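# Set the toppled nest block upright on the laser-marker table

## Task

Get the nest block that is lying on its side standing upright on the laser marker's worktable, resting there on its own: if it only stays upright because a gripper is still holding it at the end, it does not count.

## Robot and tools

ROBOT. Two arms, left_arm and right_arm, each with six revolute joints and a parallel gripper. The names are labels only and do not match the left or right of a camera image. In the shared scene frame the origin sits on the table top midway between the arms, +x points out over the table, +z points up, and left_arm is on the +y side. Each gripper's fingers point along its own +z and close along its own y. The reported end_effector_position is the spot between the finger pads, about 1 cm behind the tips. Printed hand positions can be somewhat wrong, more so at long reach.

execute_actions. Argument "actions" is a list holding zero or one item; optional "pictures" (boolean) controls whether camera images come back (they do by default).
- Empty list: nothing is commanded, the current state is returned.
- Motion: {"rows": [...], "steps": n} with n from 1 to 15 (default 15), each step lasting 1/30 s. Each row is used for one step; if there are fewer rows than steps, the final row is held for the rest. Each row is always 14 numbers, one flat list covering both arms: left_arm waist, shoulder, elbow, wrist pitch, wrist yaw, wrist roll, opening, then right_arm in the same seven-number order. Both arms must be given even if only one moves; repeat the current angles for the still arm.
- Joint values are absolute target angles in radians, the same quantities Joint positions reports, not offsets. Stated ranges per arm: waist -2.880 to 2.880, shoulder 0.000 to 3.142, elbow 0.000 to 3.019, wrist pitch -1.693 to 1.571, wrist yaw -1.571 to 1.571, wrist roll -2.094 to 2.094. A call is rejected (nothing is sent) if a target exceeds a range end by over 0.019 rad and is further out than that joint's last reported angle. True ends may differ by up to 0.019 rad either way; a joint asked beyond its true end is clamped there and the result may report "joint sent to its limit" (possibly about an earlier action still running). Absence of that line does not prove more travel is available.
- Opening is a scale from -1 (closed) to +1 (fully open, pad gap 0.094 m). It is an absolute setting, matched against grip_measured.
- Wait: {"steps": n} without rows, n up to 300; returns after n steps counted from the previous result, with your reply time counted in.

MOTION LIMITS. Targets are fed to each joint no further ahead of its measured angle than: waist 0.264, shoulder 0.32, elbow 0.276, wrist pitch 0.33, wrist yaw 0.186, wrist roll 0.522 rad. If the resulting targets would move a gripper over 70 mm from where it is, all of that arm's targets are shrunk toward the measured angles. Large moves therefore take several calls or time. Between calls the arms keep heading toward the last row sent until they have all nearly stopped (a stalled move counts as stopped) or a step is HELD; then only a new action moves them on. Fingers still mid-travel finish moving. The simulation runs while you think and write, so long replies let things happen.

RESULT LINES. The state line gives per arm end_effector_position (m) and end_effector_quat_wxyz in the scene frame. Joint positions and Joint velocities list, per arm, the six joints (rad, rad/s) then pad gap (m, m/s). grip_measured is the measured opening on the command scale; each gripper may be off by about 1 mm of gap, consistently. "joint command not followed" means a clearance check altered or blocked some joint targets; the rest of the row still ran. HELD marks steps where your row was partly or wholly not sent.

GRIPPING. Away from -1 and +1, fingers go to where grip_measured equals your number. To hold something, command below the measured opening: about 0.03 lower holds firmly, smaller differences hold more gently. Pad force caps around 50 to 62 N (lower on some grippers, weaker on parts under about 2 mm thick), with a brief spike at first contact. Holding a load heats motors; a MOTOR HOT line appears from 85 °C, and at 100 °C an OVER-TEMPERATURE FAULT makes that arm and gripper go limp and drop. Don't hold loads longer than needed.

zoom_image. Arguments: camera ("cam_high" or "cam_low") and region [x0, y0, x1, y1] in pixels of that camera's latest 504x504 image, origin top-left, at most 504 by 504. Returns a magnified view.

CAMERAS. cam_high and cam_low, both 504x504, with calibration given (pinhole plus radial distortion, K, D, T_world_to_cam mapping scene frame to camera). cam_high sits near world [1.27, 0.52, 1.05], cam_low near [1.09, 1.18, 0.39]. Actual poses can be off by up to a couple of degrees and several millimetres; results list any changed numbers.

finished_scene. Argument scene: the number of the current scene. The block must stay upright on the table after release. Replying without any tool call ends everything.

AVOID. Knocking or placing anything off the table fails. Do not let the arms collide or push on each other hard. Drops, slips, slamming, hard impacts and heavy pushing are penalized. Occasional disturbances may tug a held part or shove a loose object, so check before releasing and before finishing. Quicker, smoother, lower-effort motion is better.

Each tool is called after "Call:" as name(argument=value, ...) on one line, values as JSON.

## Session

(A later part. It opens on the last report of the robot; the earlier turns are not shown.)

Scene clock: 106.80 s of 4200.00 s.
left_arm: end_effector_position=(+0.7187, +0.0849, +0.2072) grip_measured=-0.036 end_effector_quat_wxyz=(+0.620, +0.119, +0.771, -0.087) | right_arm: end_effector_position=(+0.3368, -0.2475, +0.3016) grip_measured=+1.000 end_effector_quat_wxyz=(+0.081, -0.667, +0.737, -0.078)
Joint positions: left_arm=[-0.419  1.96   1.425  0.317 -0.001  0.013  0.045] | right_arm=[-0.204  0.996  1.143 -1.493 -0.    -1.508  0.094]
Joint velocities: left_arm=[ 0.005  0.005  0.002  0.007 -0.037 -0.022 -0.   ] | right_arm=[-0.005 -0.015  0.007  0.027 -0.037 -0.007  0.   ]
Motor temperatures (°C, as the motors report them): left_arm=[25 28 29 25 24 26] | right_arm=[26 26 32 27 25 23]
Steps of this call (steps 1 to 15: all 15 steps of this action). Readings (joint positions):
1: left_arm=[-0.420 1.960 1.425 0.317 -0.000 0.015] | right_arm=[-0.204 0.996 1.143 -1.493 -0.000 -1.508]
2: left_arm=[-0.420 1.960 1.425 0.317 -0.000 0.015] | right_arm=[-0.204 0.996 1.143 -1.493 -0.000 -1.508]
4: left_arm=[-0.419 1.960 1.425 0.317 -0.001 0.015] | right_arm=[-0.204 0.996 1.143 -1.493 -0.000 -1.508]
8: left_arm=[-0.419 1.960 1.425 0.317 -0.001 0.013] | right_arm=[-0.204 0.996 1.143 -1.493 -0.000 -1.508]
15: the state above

Call:
execute_actions(actions=[{"rows":[[-0.42,1.75,1.43,0.0,0,0,-0.07, -0.2,1.0,1.15,-1.5,0,-1.514,1]],"steps":15}], pictures=false)

Call:
execute_actions(actions=[{"rows":[[-0.42,1.9,1.75,-1.62,0,0,-0.07, -0.2,1.0,1.15,-1.5,0,-1.514,1]],"steps":15}], pictures=false)

Call:
execute_actions(actions=[{"steps":40}])

Scene clock: 111.53 s of 4200.00 s.
left_arm: end_effector_position=(+0.6697, +0.0997, +0.3178) grip_measured=-0.036 end_effector_quat_wxyz=(+0.598, +0.120, +0.788, -0.085) | right_arm: end_effector_position=(+0.3368, -0.2475, +0.3016) grip_measured=+1.000 end_effector_quat_wxyz=(+0.081, -0.667, +0.737, -0.078)
Joint positions: left_arm=[-0.419  1.715  1.42   0.023 -0.001  0.011  0.045] | right_arm=[-0.204  0.996  1.143 -1.493 -0.    -1.508  0.094]
Joint velocities: left_arm=[-0.015  0.063  0.022 -0.129 -0.081  0.037 -0.001] | right_arm=[-0.005 -0.005 -0.002 -0.002 -0.037  0.037  0.   ]
Motor temperatures (°C, as the motors report them): left_arm=[25 28 29 25 24 26] | right_arm=[26 26 32 27 25 23]
Steps of this call (steps 1 to 15: the robot went on to your last target; steps 16 to 90: nothing new was sent; then 1.23 s passed at rest; steps 91 to 105: all 15 steps of this action). Readings (joint positions):
91: left_arm=[-0.419 1.950 1.426 0.292 -0.001 0.013] | right_arm=[-0.204 0.996 1.143 -1.493 -0.000 -1.508]
92: left_arm=[-0.419 1.929 1.426 0.230 -0.001 0.013] | right_arm=[-0.204 0.996 1.143 -1.493 -0.000 -1.508]
94: left_arm=[-0.419 1.876 1.420 0.120 -0.001 0.013] | right_arm=[-0.204 0.996 1.143 -1.493 -0.000 -1.508]
98: left_arm=[-0.419 1.774 1.420 0.028 -0.001 0.011] | right_arm=[-0.204 0.996 1.143 -1.493 -0.000 -1.508]
105: the state above

Scene clock: 112.03 s of 4200.00 s.
left_arm: end_effector_position=(+0.5244, +0.1436, +0.1910) grip_measured=-0.036 end_effector_quat_wxyz=(+0.040, +0.152, +0.988, -0.005) | right_arm: end_effector_position=(+0.3368, -0.2475, +0.3016) grip_measured=+1.000 end_effector_quat_wxyz=(+0.081, -0.667, +0.737, -0.078)
Joint positions: left_arm=[-0.419  1.859  1.759 -1.391 -0.002  0.012  0.045] | right_arm=[-0.204  0.996  1.143 -1.493 -0.    -1.508  0.094]
Joint velocities: left_arm=[-0.015 -0.083  0.002 -2.991  0.125  0.022  0.   ] | right_arm=[-0.015 -0.015 -0.007  0.017 -0.051  0.022  0.   ]
Motor temperatures (°C, as the motors report them): left_arm=[25 28 29 25 24 26] | right_arm=[26 26 32 27 25 23]
Steps of this call (steps 1 to 15: all 15 steps of this action). Readings (joint positions):
1: left_arm=[-0.419 1.729 1.445 -0.035 -0.001 0.011] | right_arm=[-0.204 0.996 1.143 -1.493 -0.000 -1.508]
2: left_arm=[-0.419 1.759 1.514 -0.150 -0.001 0.011] | right_arm=[-0.204 0.996 1.143 -1.493 -0.000 -1.508]
4: left_arm=[-0.419 1.836 1.659 -0.350 -0.001 0.010] | right_arm=[-0.204 0.996 1.143 -1.493 -0.000 -1.508]
8: left_arm=[-0.419 1.879 1.728 -0.740 -0.001 0.010] | right_arm=[-0.204 0.996 1.143 -1.493 -0.000 -1.508]
15: the state above

Scene clock: 113.37 s of 4200.00 s.
left_arm: end_effector_position=(+0.4729, +0.1592, +0.1804) grip_measured=-0.036 end_effector_quat_wxyz=(-0.078, +0.151, +0.985, +0.012) | right_arm: end_effector_position=(+0.3368, -0.2475, +0.3016) grip_measured=+1.000 end_effector_quat_wxyz=(+0.081, -0.667, +0.737, -0.078)
Joint positions: left_arm=[-0.419  1.876  1.749 -1.603 -0.002  0.01   0.045] | right_arm=[-0.204  0.996  1.143 -1.493 -0.    -1.508  0.094]
Joint velocities: left_arm=[-0.005 -0.005  0.027  0.017 -0.022 -0.007  0.001] | right_arm=[-0.005  0.005 -0.007 -0.012  0.066 -0.022  0.   ]
Motor temperatures (°C, as the motors report them): left_arm=[25 28 29 25 24 26] | right_arm=[26 26 32 27 25 23]
Steps of this call (steps 1 to 30: the robot went on to your last target; steps 31 to 40: nothing new was sent). Readings (joint positions):
1: left_arm=[-0.419 1.859 1.757 -1.480 -0.002 0.012] | right_arm=[-0.204 0.996 1.143 -1.493 -0.000 -1.508]
2: left_arm=[-0.419 1.860 1.753 -1.539 -0.002 0.011] | right_arm=[-0.204 0.996 1.143 -1.493 -0.000 -1.508]
4: left_arm=[-0.419 1.866 1.749 -1.590 -0.002 0.011] | right_arm=[-0.204 0.996 1.143 -1.493 -0.000 -1.508]
8: left_arm=[-0.419 1.875 1.749 -1.603 -0.002 0.010] | right_arm=[-0.204 0.996 1.143 -1.493 -0.000 -1.508]
40: the state above
All arms were judged still, so your last target was given up. Only a new action makes them travel on or press farther. Fingers that are still opening or closing keep moving.

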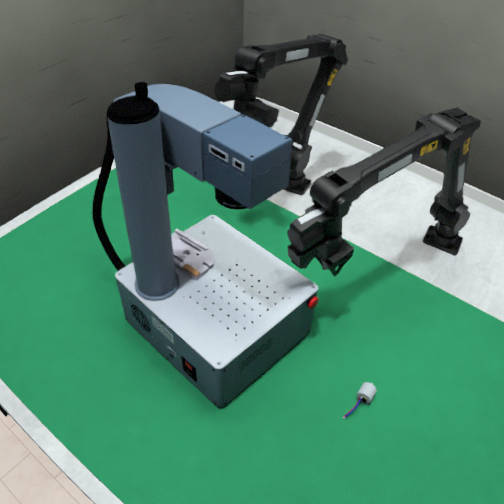

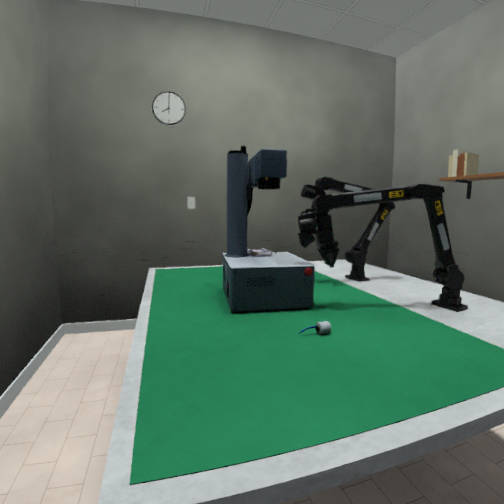

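Call:
execute_actions(actions=[{"rows":[[-0.42,1.9,2.2,-1.69,0,0,-0.07, -0.2,1.0,1.15,-1.5,0,-1.514,1]],"steps":15}], pictures=false)

Call:
execute_actions(actions=[{"steps":20}], pictures=false)

Scene clock: 118.43 s of 4200.00 s.
left_arm: end_effector_position=(+0.5493, +0.1361, +0.3267) grip_measured=-0.036 end_effector_quat_wxyz=(+0.090, +0.150, +0.985, -0.012) | right_arm: end_effector_position=(+0.3368, -0.2475, +0.3016) grip_measured=+1.000 end_effector_quat_wxyz=(+0.081, -0.667, +0.737, -0.078)
Joint positions: left_arm=[-0.419  1.897  2.165 -1.657 -0.002  0.009  0.045] | right_arm=[-0.204  0.996  1.143 -1.493 -0.    -1.508  0.094]
Joint velocities: left_arm=[-0.015 -0.249  0.081 -0.061 -0.081  0.022 -0.002] | right_arm=[-0.005 -0.034 -0.017 -0.017  0.007 -0.007  0.   ]
Motor temperatures (°C, as the motors report them): left_arm=[25 28 29 25 24 26] | right_arm=[26 26 32 27 25 23]
joint sent to its limit (left arm) — the command would take joint 4 (wrist pitch) past its lower limit, so that joint was sent only as far as its limit.
Steps of this call (steps 1 to 120: nothing new was sent; then 0.57 s passed at rest; steps 121 to 135: all 15 steps of this action). Readings (joint positions):
121: left_arm=[-0.419 1.914 1.752 -1.612 -0.002 0.009] | right_arm=[-0.204 0.996 1.143 -1.493 -0.000 -1.508]
122: left_arm=[-0.419 1.921 1.775 -1.625 -0.002 0.009] | right_arm=[-0.204 0.996 1.143 -1.493 -0.000 -1.508]
124: left_arm=[-0.419 1.925 1.839 -1.636 -0.002 0.009] | right_arm=[-0.204 0.996 1.143 -1.493 -0.000 -1.508]
128: left_arm=[-0.419 1.925 1.993 -1.645 -0.002 0.009] | right_arm=[-0.204 0.996 1.143 -1.493 -0.000 -1.508]
135: the state above

Scene clock: 119.10 s of 4200.00 s.
left_arm: end_effector_position=(+0.5453, +0.1373, +0.3356) grip_measured=-0.036 end_effector_quat_wxyz=(+0.094, +0.150, +0.984, -0.012) | right_arm: end_effector_position=(+0.3368, -0.2475, +0.3016) grip_measured=+1.000 end_effector_quat_wxyz=(+0.081, -0.667, +0.737, -0.078)
Joint positions: left_arm=[-0.419  1.883  2.167 -1.664 -0.002  0.009  0.045] | right_arm=[-0.204  0.996  1.143 -1.493 -0.    -1.508  0.094]
Joint velocities: left_arm=[-0.005 -0.005 -0.002  0.002  0.066  0.007  0.001] | right_arm=[-0.015  0.005 -0.002  0.012  0.007 -0.081  0.   ]
Motor temperatures (°C, as the motors report them): left_arm=[25 28 29 25 24 26] | right_arm=[26 26 32 27 25 23]
joint sent to its limit (left arm) — the command would take joint 4 (wrist pitch) past its lower limit, so that joint was sent only as far as its limit.
Steps of this call (steps 1 to 20: the robot went on to your last target). Readings (joint positions):
1: left_arm=[-0.419 1.890 2.166 -1.659 -0.002 0.009] | right_arm=[-0.204 0.996 1.143 -1.493 -0.000 -1.508]
2: left_arm=[-0.419 1.885 2.167 -1.661 -0.002 0.009] | right_arm=[-0.204 0.996 1.143 -1.493 -0.000 -1.508]
4: left_arm=[-0.419 1.882 2.167 -1.664 -0.002 0.009] | right_arm=[-0.204 0.996 1.143 -1.493 -0.000 -1.508]
8: left_arm=[-0.419 1.883 2.167 -1.664 -0.002 0.009] | right_arm=[-0.204 0.996 1.143 -1.493 -0.000 -1.508]
20: the state above

Tilt forward via shoulder and extend.

Call:
execute_actions(actions=[{"rows":[[-0.42,2.15,2.5,-1.66,0,0,-0.07, -0.2,1.0,1.15,-1.5,0,-1.514,1]],"steps":15}], pictures=false)

Call:
execute_actions(actions=[{"steps":20}])

Scene clock: 123.13 s of 4200.00 s.
left_arm: end_effector_position=(+0.5997, +0.1207, +0.3511) grip_measured=-0.036 end_effector_quat_wxyz=(+0.142, +0.149, +0.979, -0.020) | right_arm: end_effector_position=(+0.3368, -0.2475, +0.3016) grip_measured=+1.000 end_effector_quat_wxyz=(+0.081, -0.667, +0.737, -0.078)
Joint positions: left_arm=[-0.419  2.031  2.427 -1.68  -0.001  0.008  0.045] | right_arm=[-0.204  0.996  1.143 -1.493 -0.    -1.508  0.094]
Joint velocities: left_arm=[-0.015 -0.024 -0.007  0.007  0.007  0.022 -0.   ] | right_arm=[-0.005 -0.015 -0.002 -0.002  0.066 -0.051  0.   ]
Motor temperatures (°C, as the motors report them): left_arm=[25 28 29 25 24 26] | right_arm=[26 26 32 27 25 23]
joint sent to its limit (left arm) — the command would take joint 4 (wrist pitch) past its lower limit, so that joint was sent only as far as its limit.
Steps of this call (steps 1 to 15: the robot went on to your last target; steps 16 to 90: nothing new was sent; then 0.53 s passed at rest; steps 91 to 105: all 15 steps of this action). Readings (joint positions):
91: left_arm=[-0.419 1.895 2.185 -1.670 -0.002 0.009] | right_arm=[-0.204 0.996 1.143 -1.493 -0.000 -1.508]
92: left_arm=[-0.419 1.926 2.242 -1.674 -0.002 0.009] | right_arm=[-0.204 0.996 1.143 -1.493 -0.000 -1.508]
94: left_arm=[-0.419 2.008 2.379 -1.672 -0.002 0.009] | right_arm=[-0.204 0.996 1.143 -1.493 -0.000 -1.508]
98: left_arm=[-0.419 2.031 2.427 -1.680 -0.001 0.008] | right_arm=[-0.204 0.996 1.143 -1.493 -0.000 -1.508]
105: the state above

Scene clock: 123.80 s of 4200.00 s.
left_arm: end_effector_position=(+0.5997, +0.1207, +0.3511) grip_measured=-0.036 end_effector_quat_wxyz=(+0.142, +0.149, +0.979, -0.020) | right_arm: end_effector_position=(+0.3368, -0.2475, +0.3016) grip_measured=+1.000 end_effector_quat_wxyz=(+0.081, -0.667, +0.737, -0.078)
Joint positions: left_arm=[-0.419  2.031  2.427 -1.68  -0.001  0.008  0.045] | right_arm=[-0.204  0.996  1.143 -1.493 -0.    -1.508  0.094]
Joint velocities: left_arm=[-0.005  0.005 -0.007 -0.002 -0.051 -0.051 -0.001] | right_arm=[-0.005 -0.015 -0.012 -0.007  0.022 -0.037  0.   ]
Motor temperatures (°C, as the motors report them): left_arm=[25 28 30 25 24 26] | right_arm=[26 26 32 27 25 23]
Steps of this call (steps 1 to 15: the robot went on to your last target; steps 16 to 20: nothing new was sent). Readings (joint positions):
1: left_arm=[-0.419 2.031 2.427 -1.680 -0.001 0.008] | right_arm=[-0.204 0.996 1.143 -1.493 -0.000 -1.508]
2: left_arm=[-0.419 2.031 2.427 -1.680 -0.001 0.008] | right_arm=[-0.204 0.996 1.143 -1.493 -0.000 -1.508]
4: left_arm=[-0.419 2.031 2.427 -1.680 -0.001 0.008] | right_arm=[-0.204 0.996 1.143 -1.493 -0.000 -1.508]
8: left_arm=[-0.419 2.031 2.427 -1.680 -0.001 0.008] | right_arm=[-0.204 0.996 1.143 -1.493 -0.000 -1.508]
20: the state above
All arms were judged still, so your last target was given up. Only a new action makes them travel on or press farther. Fingers that are still opening or closing keep moving.

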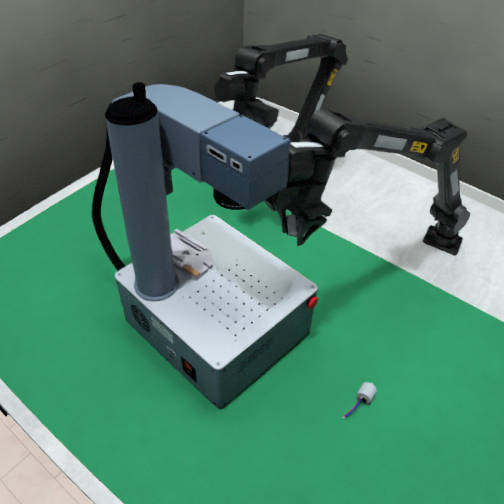

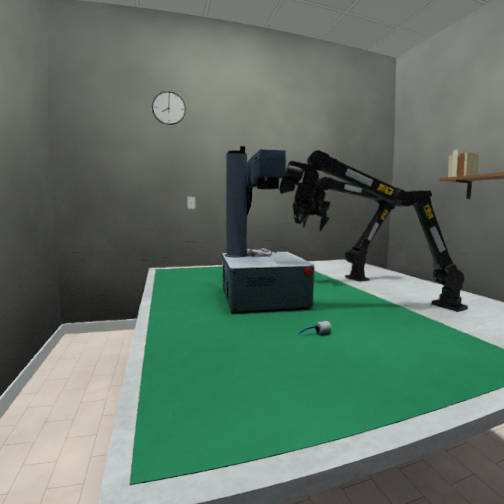

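Call:
execute_actions(actions=[{"rows":[[-0.25,2.0,2.4,-1.66,0,0,-0.07, -0.2,1.0,1.15,-1.5,0,-1.514,1]],"steps":15}], pictures=false)

Call:
execute_actions(actions=[{"rows":[[-0.25,2.3,2.55,-1.66,0,0,-0.07, -0.2,1.0,1.15,-1.5,0,-1.514,1]],"steps":15}], pictures=false)

Call:
execute_actions(actions=[{"steps":20}])

Scene clock: 129.40 s of 4200.00 s.
left_arm: end_effector_position=(+0.6189, +0.2632, +0.3550) grip_measured=-0.036 end_effector_quat_wxyz=(+0.141, +0.043, +0.989, -0.004) | right_arm: end_effector_position=(+0.3368, -0.2475, +0.3016) grip_measured=+1.000 end_effector_quat_wxyz=(+0.081, -0.667, +0.737, -0.078)
Joint positions: left_arm=[-0.204  2.007  2.4   -1.679 -0.003  0.008  0.045] | right_arm=[-0.204  0.996  1.143 -1.493 -0.    -1.508  0.094]
Joint velocities: left_arm=[ 0.151 -0.015  0.027 -0.007  0.007 -0.022 -0.001] | right_arm=[ 0.005 -0.015  0.007  0.002 -0.007  0.022  0.   ]
Motor temperatures (°C, as the motors report them): left_arm=[25 28 31 25 24 26] | right_arm=[26 26 32 27 25 23]
Steps of this call (steps 1 to 90: nothing new was sent; then 2.10 s passed at rest; steps 91 to 105: all 15 steps of this action). Readings (joint positions):
91: left_arm=[-0.415 2.024 2.420 -1.680 -0.001 0.008] | right_arm=[-0.204 0.996 1.143 -1.493 -0.000 -1.508]
92: left_arm=[-0.414 2.018 2.408 -1.680 -0.001 0.008] | right_arm=[-0.204 0.996 1.143 -1.493 -0.000 -1.508]
94: left_arm=[-0.407 2.009 2.400 -1.679 0.002 0.008] | right_arm=[-0.204 0.996 1.143 -1.493 -0.000 -1.508]
98: left_arm=[-0.337 2.007 2.400 -1.679 0.002 0.009] | right_arm=[-0.204 0.996 1.143 -1.493 -0.000 -1.508]
105: the state above

Scene clock: 129.90 s of 4200.00 s.
left_arm: end_effector_position=(+0.6726, +0.2283, +0.1961) grip_measured=-0.036 end_effector_quat_wxyz=(+0.045, +0.065, +0.997, -0.001) | right_arm: end_effector_position=(+0.3368, -0.2475, +0.3016) grip_measured=+1.000 end_effector_quat_wxyz=(+0.081, -0.667, +0.737, -0.078)
Joint positions: left_arm=[-0.247  2.302  2.497 -1.675 -0.003  0.008  0.045] | right_arm=[-0.204  0.996  1.143 -1.493 -0.    -1.508  0.094]
Joint velocities: left_arm=[-0.103  0.444 -0.017 -0.017  0.051 -0.066 -0.001] | right_arm=[-0.005 -0.005 -0.002 -0.007 -0.022 -0.051  0.   ]
Motor temperatures (°C, as the motors report them): left_arm=[25 28 31 25 24 26] | right_arm=[26 26 32 27 25 23]
Steps of this call (steps 1 to 15: all 15 steps of this action). Readings (joint positions):
1: left_arm=[-0.200 2.014 2.404 -1.679 -0.003 0.008] | right_arm=[-0.204 0.996 1.143 -1.493 -0.000 -1.508]
2: left_arm=[-0.200 2.026 2.422 -1.679 -0.003 0.008] | right_arm=[-0.204 0.996 1.143 -1.493 -0.000 -1.508]
4: left_arm=[-0.203 2.058 2.450 -1.679 -0.003 0.008] | right_arm=[-0.204 0.996 1.143 -1.493 -0.000 -1.508]
8: left_arm=[-0.216 2.141 2.475 -1.679 -0.003 0.008] | right_arm=[-0.204 0.996 1.143 -1.493 -0.000 -1.508]
15: the state above

Scene clock: 130.57 s of 4200.00 s.
left_arm: end_effector_position=(+0.6735, +0.2232, +0.1883) grip_measured=-0.036 end_effector_quat_wxyz=(+0.041, +0.068, +0.997, -0.001) | right_arm: end_effector_position=(+0.3368, -0.2475, +0.3016) grip_measured=+1.000 end_effector_quat_wxyz=(+0.081, -0.667, +0.737, -0.078)
Joint positions: left_arm=[-0.254  2.316  2.501 -1.675 -0.003  0.008  0.045] | right_arm=[-0.204  0.996  1.143 -1.493 -0.    -1.508  0.094]
Joint velocities: left_arm=[ 0.005 -0.015 -0.007 -0.002 -0.022 -0.037  0.   ] | right_arm=[-0.005 -0.015 -0.022 -0.007  0.051 -0.022  0.   ]
Motor temperatures (°C, as the motors report them): left_arm=[25 28 31 25 24 26] | right_arm=[26 26 32 27 25 23]
Steps of this call (steps 1 to 20: the robot went on to your last target). Readings (joint positions):
1: left_arm=[-0.250 2.315 2.497 -1.675 -0.003 0.008] | right_arm=[-0.204 0.996 1.143 -1.493 -0.000 -1.508]
2: left_arm=[-0.252 2.323 2.497 -1.675 -0.003 0.008] | right_arm=[-0.204 0.996 1.143 -1.493 -0.000 -1.508]
4: left_arm=[-0.254 2.328 2.497 -1.675 -0.003 0.008] | right_arm=[-0.204 0.996 1.143 -1.493 -0.000 -1.508]
8: left_arm=[-0.254 2.320 2.499 -1.675 -0.003 0.008] | right_arm=[-0.204 0.996 1.143 -1.493 -0.000 -1.508]
20: the state above

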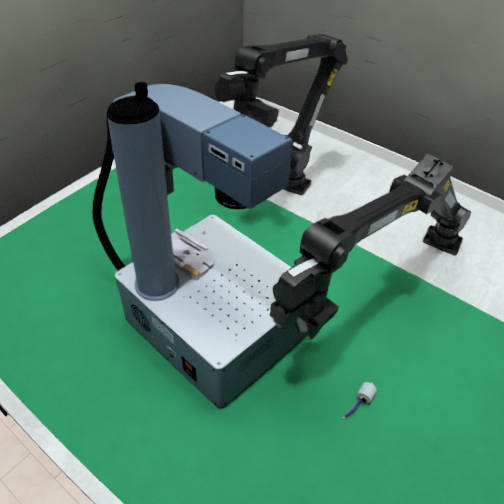

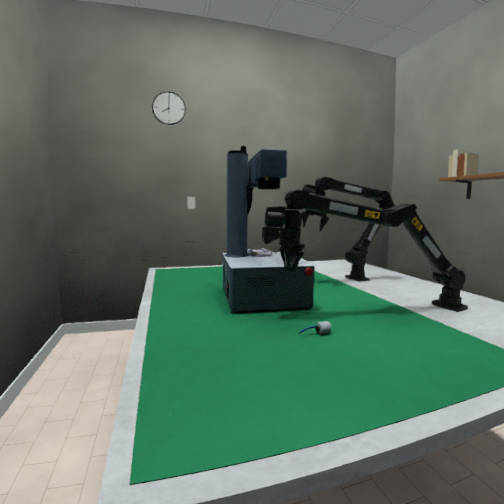

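Call:
execute_actions(actions=[{"rows":[[-0.25,2.17,2.45,-1.66,0,0,-0.07, -0.2,1.0,1.15,-1.5,0,-1.514,1]],"steps":12}], pictures=false)

Call:
execute_actions(actions=[{"rows":[[-0.37,2.2,2.5,-1.66,0,0,-0.07, -0.2,1.0,1.15,-1.5,0,-1.514,1]],"steps":15}])

Scene clock: 134.93 s of 4200.00 s.
left_arm: end_effector_position=(+0.6509, +0.2261, +0.2729) grip_measured=-0.036 end_effector_quat_wxyz=(+0.092, +0.068, +0.993, -0.004) | right_arm: end_effector_position=(+0.3368, -0.2475, +0.3016) grip_measured=+1.000 end_effector_quat_wxyz=(+0.081, -0.667, +0.737, -0.078)
Joint positions: left_arm=[-0.254  2.162  2.447 -1.671 -0.003  0.008  0.045] | right_arm=[-0.204  0.996  1.143 -1.493 -0.    -1.508  0.094]
Joint velocities: left_arm=[-0.005 -0.249  0.012 -0.012 -0.066 -0.051  0.   ] | right_arm=[-0.005 -0.005  0.002  0.007  0.007 -0.022  0.   ]
Motor temperatures (°C, as the motors report them): left_arm=[25 29 31 25 24 26] | right_arm=[26 25 32 27 25 23]
Steps of this call (steps 1 to 15: the robot went on to your last target; steps 16 to 90: nothing new was sent; then 0.97 s passed at rest; steps 91 to 102: all 12 steps of this action). Readings (joint positions):
91: left_arm=[-0.254 2.309 2.494 -1.673 -0.003 0.008] | right_arm=[-0.204 0.996 1.143 -1.493 -0.000 -1.508]
92: left_arm=[-0.254 2.296 2.474 -1.671 -0.003 0.008] | right_arm=[-0.204 0.996 1.143 -1.493 -0.000 -1.508]
94: left_arm=[-0.254 2.269 2.451 -1.671 -0.003 0.008] | right_arm=[-0.204 0.996 1.143 -1.493 -0.000 -1.508]
98: left_arm=[-0.254 2.211 2.447 -1.671 -0.003 0.008] | right_arm=[-0.204 0.996 1.143 -1.493 -0.000 -1.508]
102: the state above

Scene clock: 135.43 s of 4200.00 s.
left_arm: end_effector_position=(+0.6355, +0.1296, +0.2689) grip_measured=-0.036 end_effector_quat_wxyz=(+0.091, +0.136, +0.986, -0.014) | right_arm: end_effector_position=(+0.3368, -0.2475, +0.3016) grip_measured=+1.000 end_effector_quat_wxyz=(+0.081, -0.667, +0.737, -0.078)
Joint positions: left_arm=[-0.391  2.176  2.461 -1.671  0.004  0.008  0.045] | right_arm=[-0.204  0.996  1.143 -1.493 -0.    -1.508  0.094]
Joint velocities: left_arm=[ 0.073  0.005  0.002 -0.002 -0.095 -0.007 -0.002] | right_arm=[-0.005 -0.024 -0.007 -0.007  0.037 -0.051  0.   ]
Motor temperatures (°C, as the motors report them): left_arm=[25 29 31 25 24 26] | right_arm=[26 25 32 27 25 23]
Steps of this call (steps 1 to 15: all 15 steps of this action). Readings (joint positions):
1: left_arm=[-0.259 2.156 2.450 -1.671 -0.003 0.008] | right_arm=[-0.204 0.996 1.143 -1.493 -0.000 -1.508]
2: left_arm=[-0.263 2.155 2.457 -1.671 -0.004 0.008] | right_arm=[-0.204 0.996 1.143 -1.493 -0.000 -1.508]
4: left_arm=[-0.288 2.155 2.461 -1.671 -0.004 0.008] | right_arm=[-0.204 0.996 1.143 -1.493 -0.000 -1.508]
8: left_arm=[-0.358 2.163 2.461 -1.671 -0.003 0.008] | right_arm=[-0.204 0.996 1.143 -1.493 -0.000 -1.508]
15: the state above

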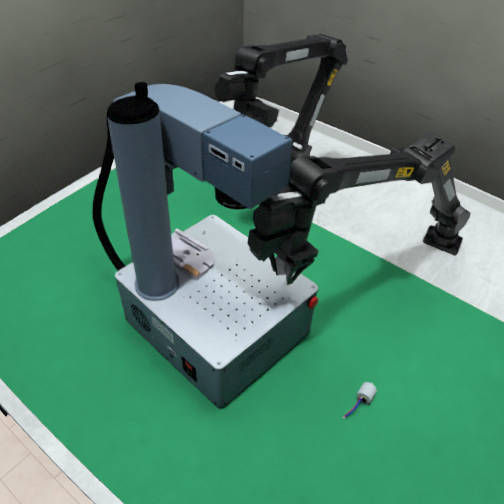

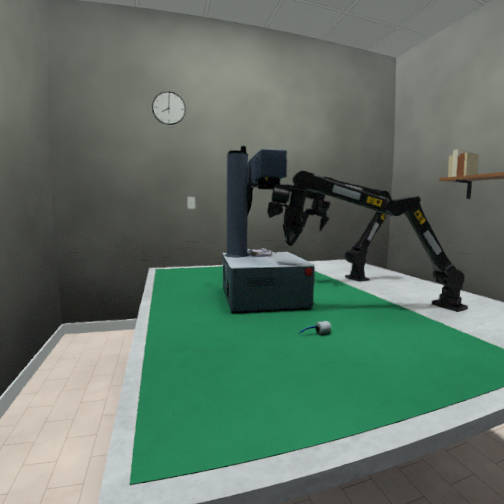

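Over the table. Lower a little and release.

Call:
execute_actions(actions=[{"rows":[[-0.38,2.27,2.47,-1.66,0,0,-0.07, -0.2,1.0,1.15,-1.5,0,-1.514,1]],"steps":15}], pictures=false)

Call:
execute_actions(actions=[{"rows":[[-0.38,2.24,2.47,-1.66,0,0,1, -0.2,1.0,1.15,-1.5,0,-1.514,1]],"steps":15}], pictures=false)

Call:
execute_actions(actions=[{"rows":[[-0.38,2.1,2.45,-1.66,0,0,1, -0.2,1.0,1.15,-1.5,0,-1.514,1]],"steps":15}])

Scene clock: 140.33 s of 4200.00 s.
left_arm: end_effector_position=(+0.6481, +0.1404, +0.2109) grip_measured=-0.036 end_effector_quat_wxyz=(+0.050, +0.127, +0.991, -0.007) | right_arm: end_effector_position=(+0.3368, -0.2475, +0.3016) grip_measured=+1.000 end_effector_quat_wxyz=(+0.081, -0.667, +0.737, -0.078)
Joint positions: left_arm=[-0.372  2.261  2.461 -1.671  0.002  0.008  0.045] | right_arm=[-0.204  0.996  1.143 -1.493 -0.    -1.508  0.094]
Joint velocities: left_arm=[ 0.015 -0.024  0.007  0.012 -0.022  0.022  0.   ] | right_arm=[-0.005  0.005 -0.002 -0.022 -0.022 -0.051  0.   ]
Motor temperatures (°C, as the motors report them): left_arm=[25 29 31 25 24 26] | right_arm=[26 25 32 27 25 23]
Steps of this call (steps 1 to 30: the robot went on to your last target; steps 31 to 90: nothing new was sent; then 1.40 s passed at rest; steps 91 to 105: all 15 steps of this action). Readings (joint positions):
91: left_arm=[-0.370 2.180 2.461 -1.671 0.002 0.008] | right_arm=[-0.204 0.996 1.143 -1.493 -0.000 -1.508]
92: left_arm=[-0.370 2.183 2.461 -1.671 0.002 0.008] | right_arm=[-0.204 0.996 1.143 -1.493 -0.000 -1.508]
94: left_arm=[-0.371 2.196 2.461 -1.671 0.002 0.008] | right_arm=[-0.204 0.996 1.143 -1.493 -0.000 -1.508]
98: left_arm=[-0.372 2.234 2.461 -1.671 0.002 0.008] | right_arm=[-0.204 0.996 1.143 -1.493 -0.000 -1.508]
105: the state above

Scene clock: 140.83 s of 4200.00 s.
left_arm: end_effector_position=(+0.6472, +0.1397, +0.2170) grip_measured=+1.000 end_effector_quat_wxyz=(+0.054, +0.128, +0.990, -0.008) | right_arm: end_effector_position=(+0.3368, -0.2475, +0.3016) grip_measured=+1.000 end_effector_quat_wxyz=(+0.081, -0.667, +0.737, -0.078)
Joint positions: left_arm=[-0.373  2.252  2.461 -1.671  0.003  0.008  0.094] | right_arm=[-0.204  0.996  1.143 -1.493 -0.    -1.508  0.094]
Joint velocities: left_arm=[-0.005 -0.024 -0.002  0.002 -0.007 -0.022  0.   ] | right_arm=[-0.005 -0.005 -0.012 -0.017  0.037  0.037  0.   ]
Motor temperatures (°C, as the motors report them): left_arm=[25 29 31 25 24 26] | right_arm=[26 25 32 27 25 23]
Steps of this call (steps 1 to 15: all 15 steps of this action). Readings (joint positions):
1: left_arm=[-0.372 2.259 2.461 -1.671 0.002 0.008] | right_arm=[-0.204 0.996 1.143 -1.493 -0.000 -1.508]
2: left_arm=[-0.373 2.259 2.461 -1.671 0.002 0.008] | right_arm=[-0.204 0.996 1.143 -1.493 -0.000 -1.508]
4: left_arm=[-0.373 2.256 2.461 -1.671 0.002 0.008] | right_arm=[-0.204 0.996 1.143 -1.493 -0.000 -1.508]
8: left_arm=[-0.373 2.253 2.461 -1.671 0.002 0.008] | right_arm=[-0.204 0.996 1.143 -1.493 -0.000 -1.508]
15: the state above

Scene clock: 141.33 s of 4200.00 s.
left_arm: end_effector_position=(+0.6264, +0.1448, +0.2943) grip_measured=+1.000 end_effector_quat_wxyz=(+0.102, +0.127, +0.987, -0.013) | right_arm: end_effector_position=(+0.3368, -0.2475, +0.3016) grip_measured=+1.000 end_effector_quat_wxyz=(+0.081, -0.667, +0.737, -0.078)
Joint positions: left_arm=[-0.374  2.124  2.438 -1.679  0.002  0.008  0.094] | right_arm=[-0.204  0.996  1.143 -1.493 -0.    -1.508  0.094]
Joint velocities: left_arm=[-0.005 -0.015 -0.002  0.012  0.051  0.066  0.   ] | right_arm=[-0.005  0.005  0.012 -0.007 -0.022 -0.066  0.   ]
Motor temperatures (°C, as the motors report them): left_arm=[25 29 31 25 24 26] | right_arm=[26 25 32 27 25 23]
Steps of this call (steps 1 to 15: all 15 steps of this action). Readings (joint positions):
1: left_arm=[-0.373 2.246 2.460 -1.671 0.003 0.008] | right_arm=[-0.204 0.996 1.143 -1.493 -0.000 -1.508]
2: left_arm=[-0.373 2.240 2.453 -1.671 0.003 0.008] | right_arm=[-0.204 0.996 1.143 -1.493 -0.000 -1.508]
4: left_arm=[-0.373 2.217 2.447 -1.671 0.003 0.008] | right_arm=[-0.204 0.996 1.143 -1.493 -0.000 -1.508]
8: left_arm=[-0.373 2.149 2.447 -1.671 0.003 0.008] | right_arm=[-0.204 0.996 1.143 -1.493 -0.000 -1.508]
15: the state above

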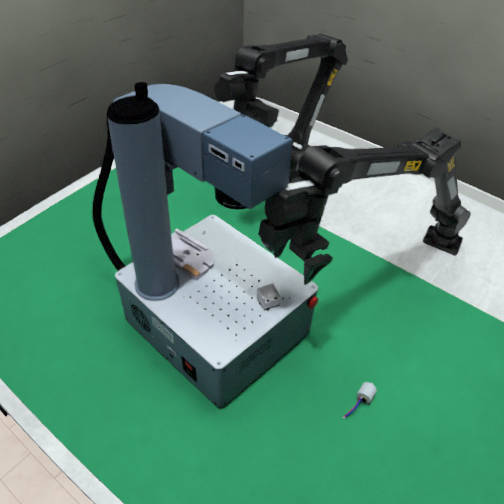

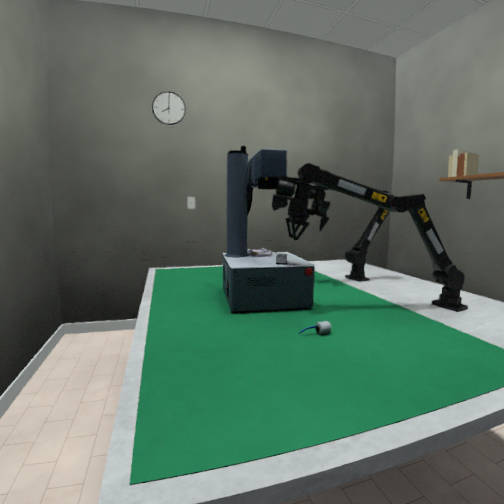

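The block appears upright with a nest on top.

Call:
finished_scene(scene=1)

The scene is finished: the task was done.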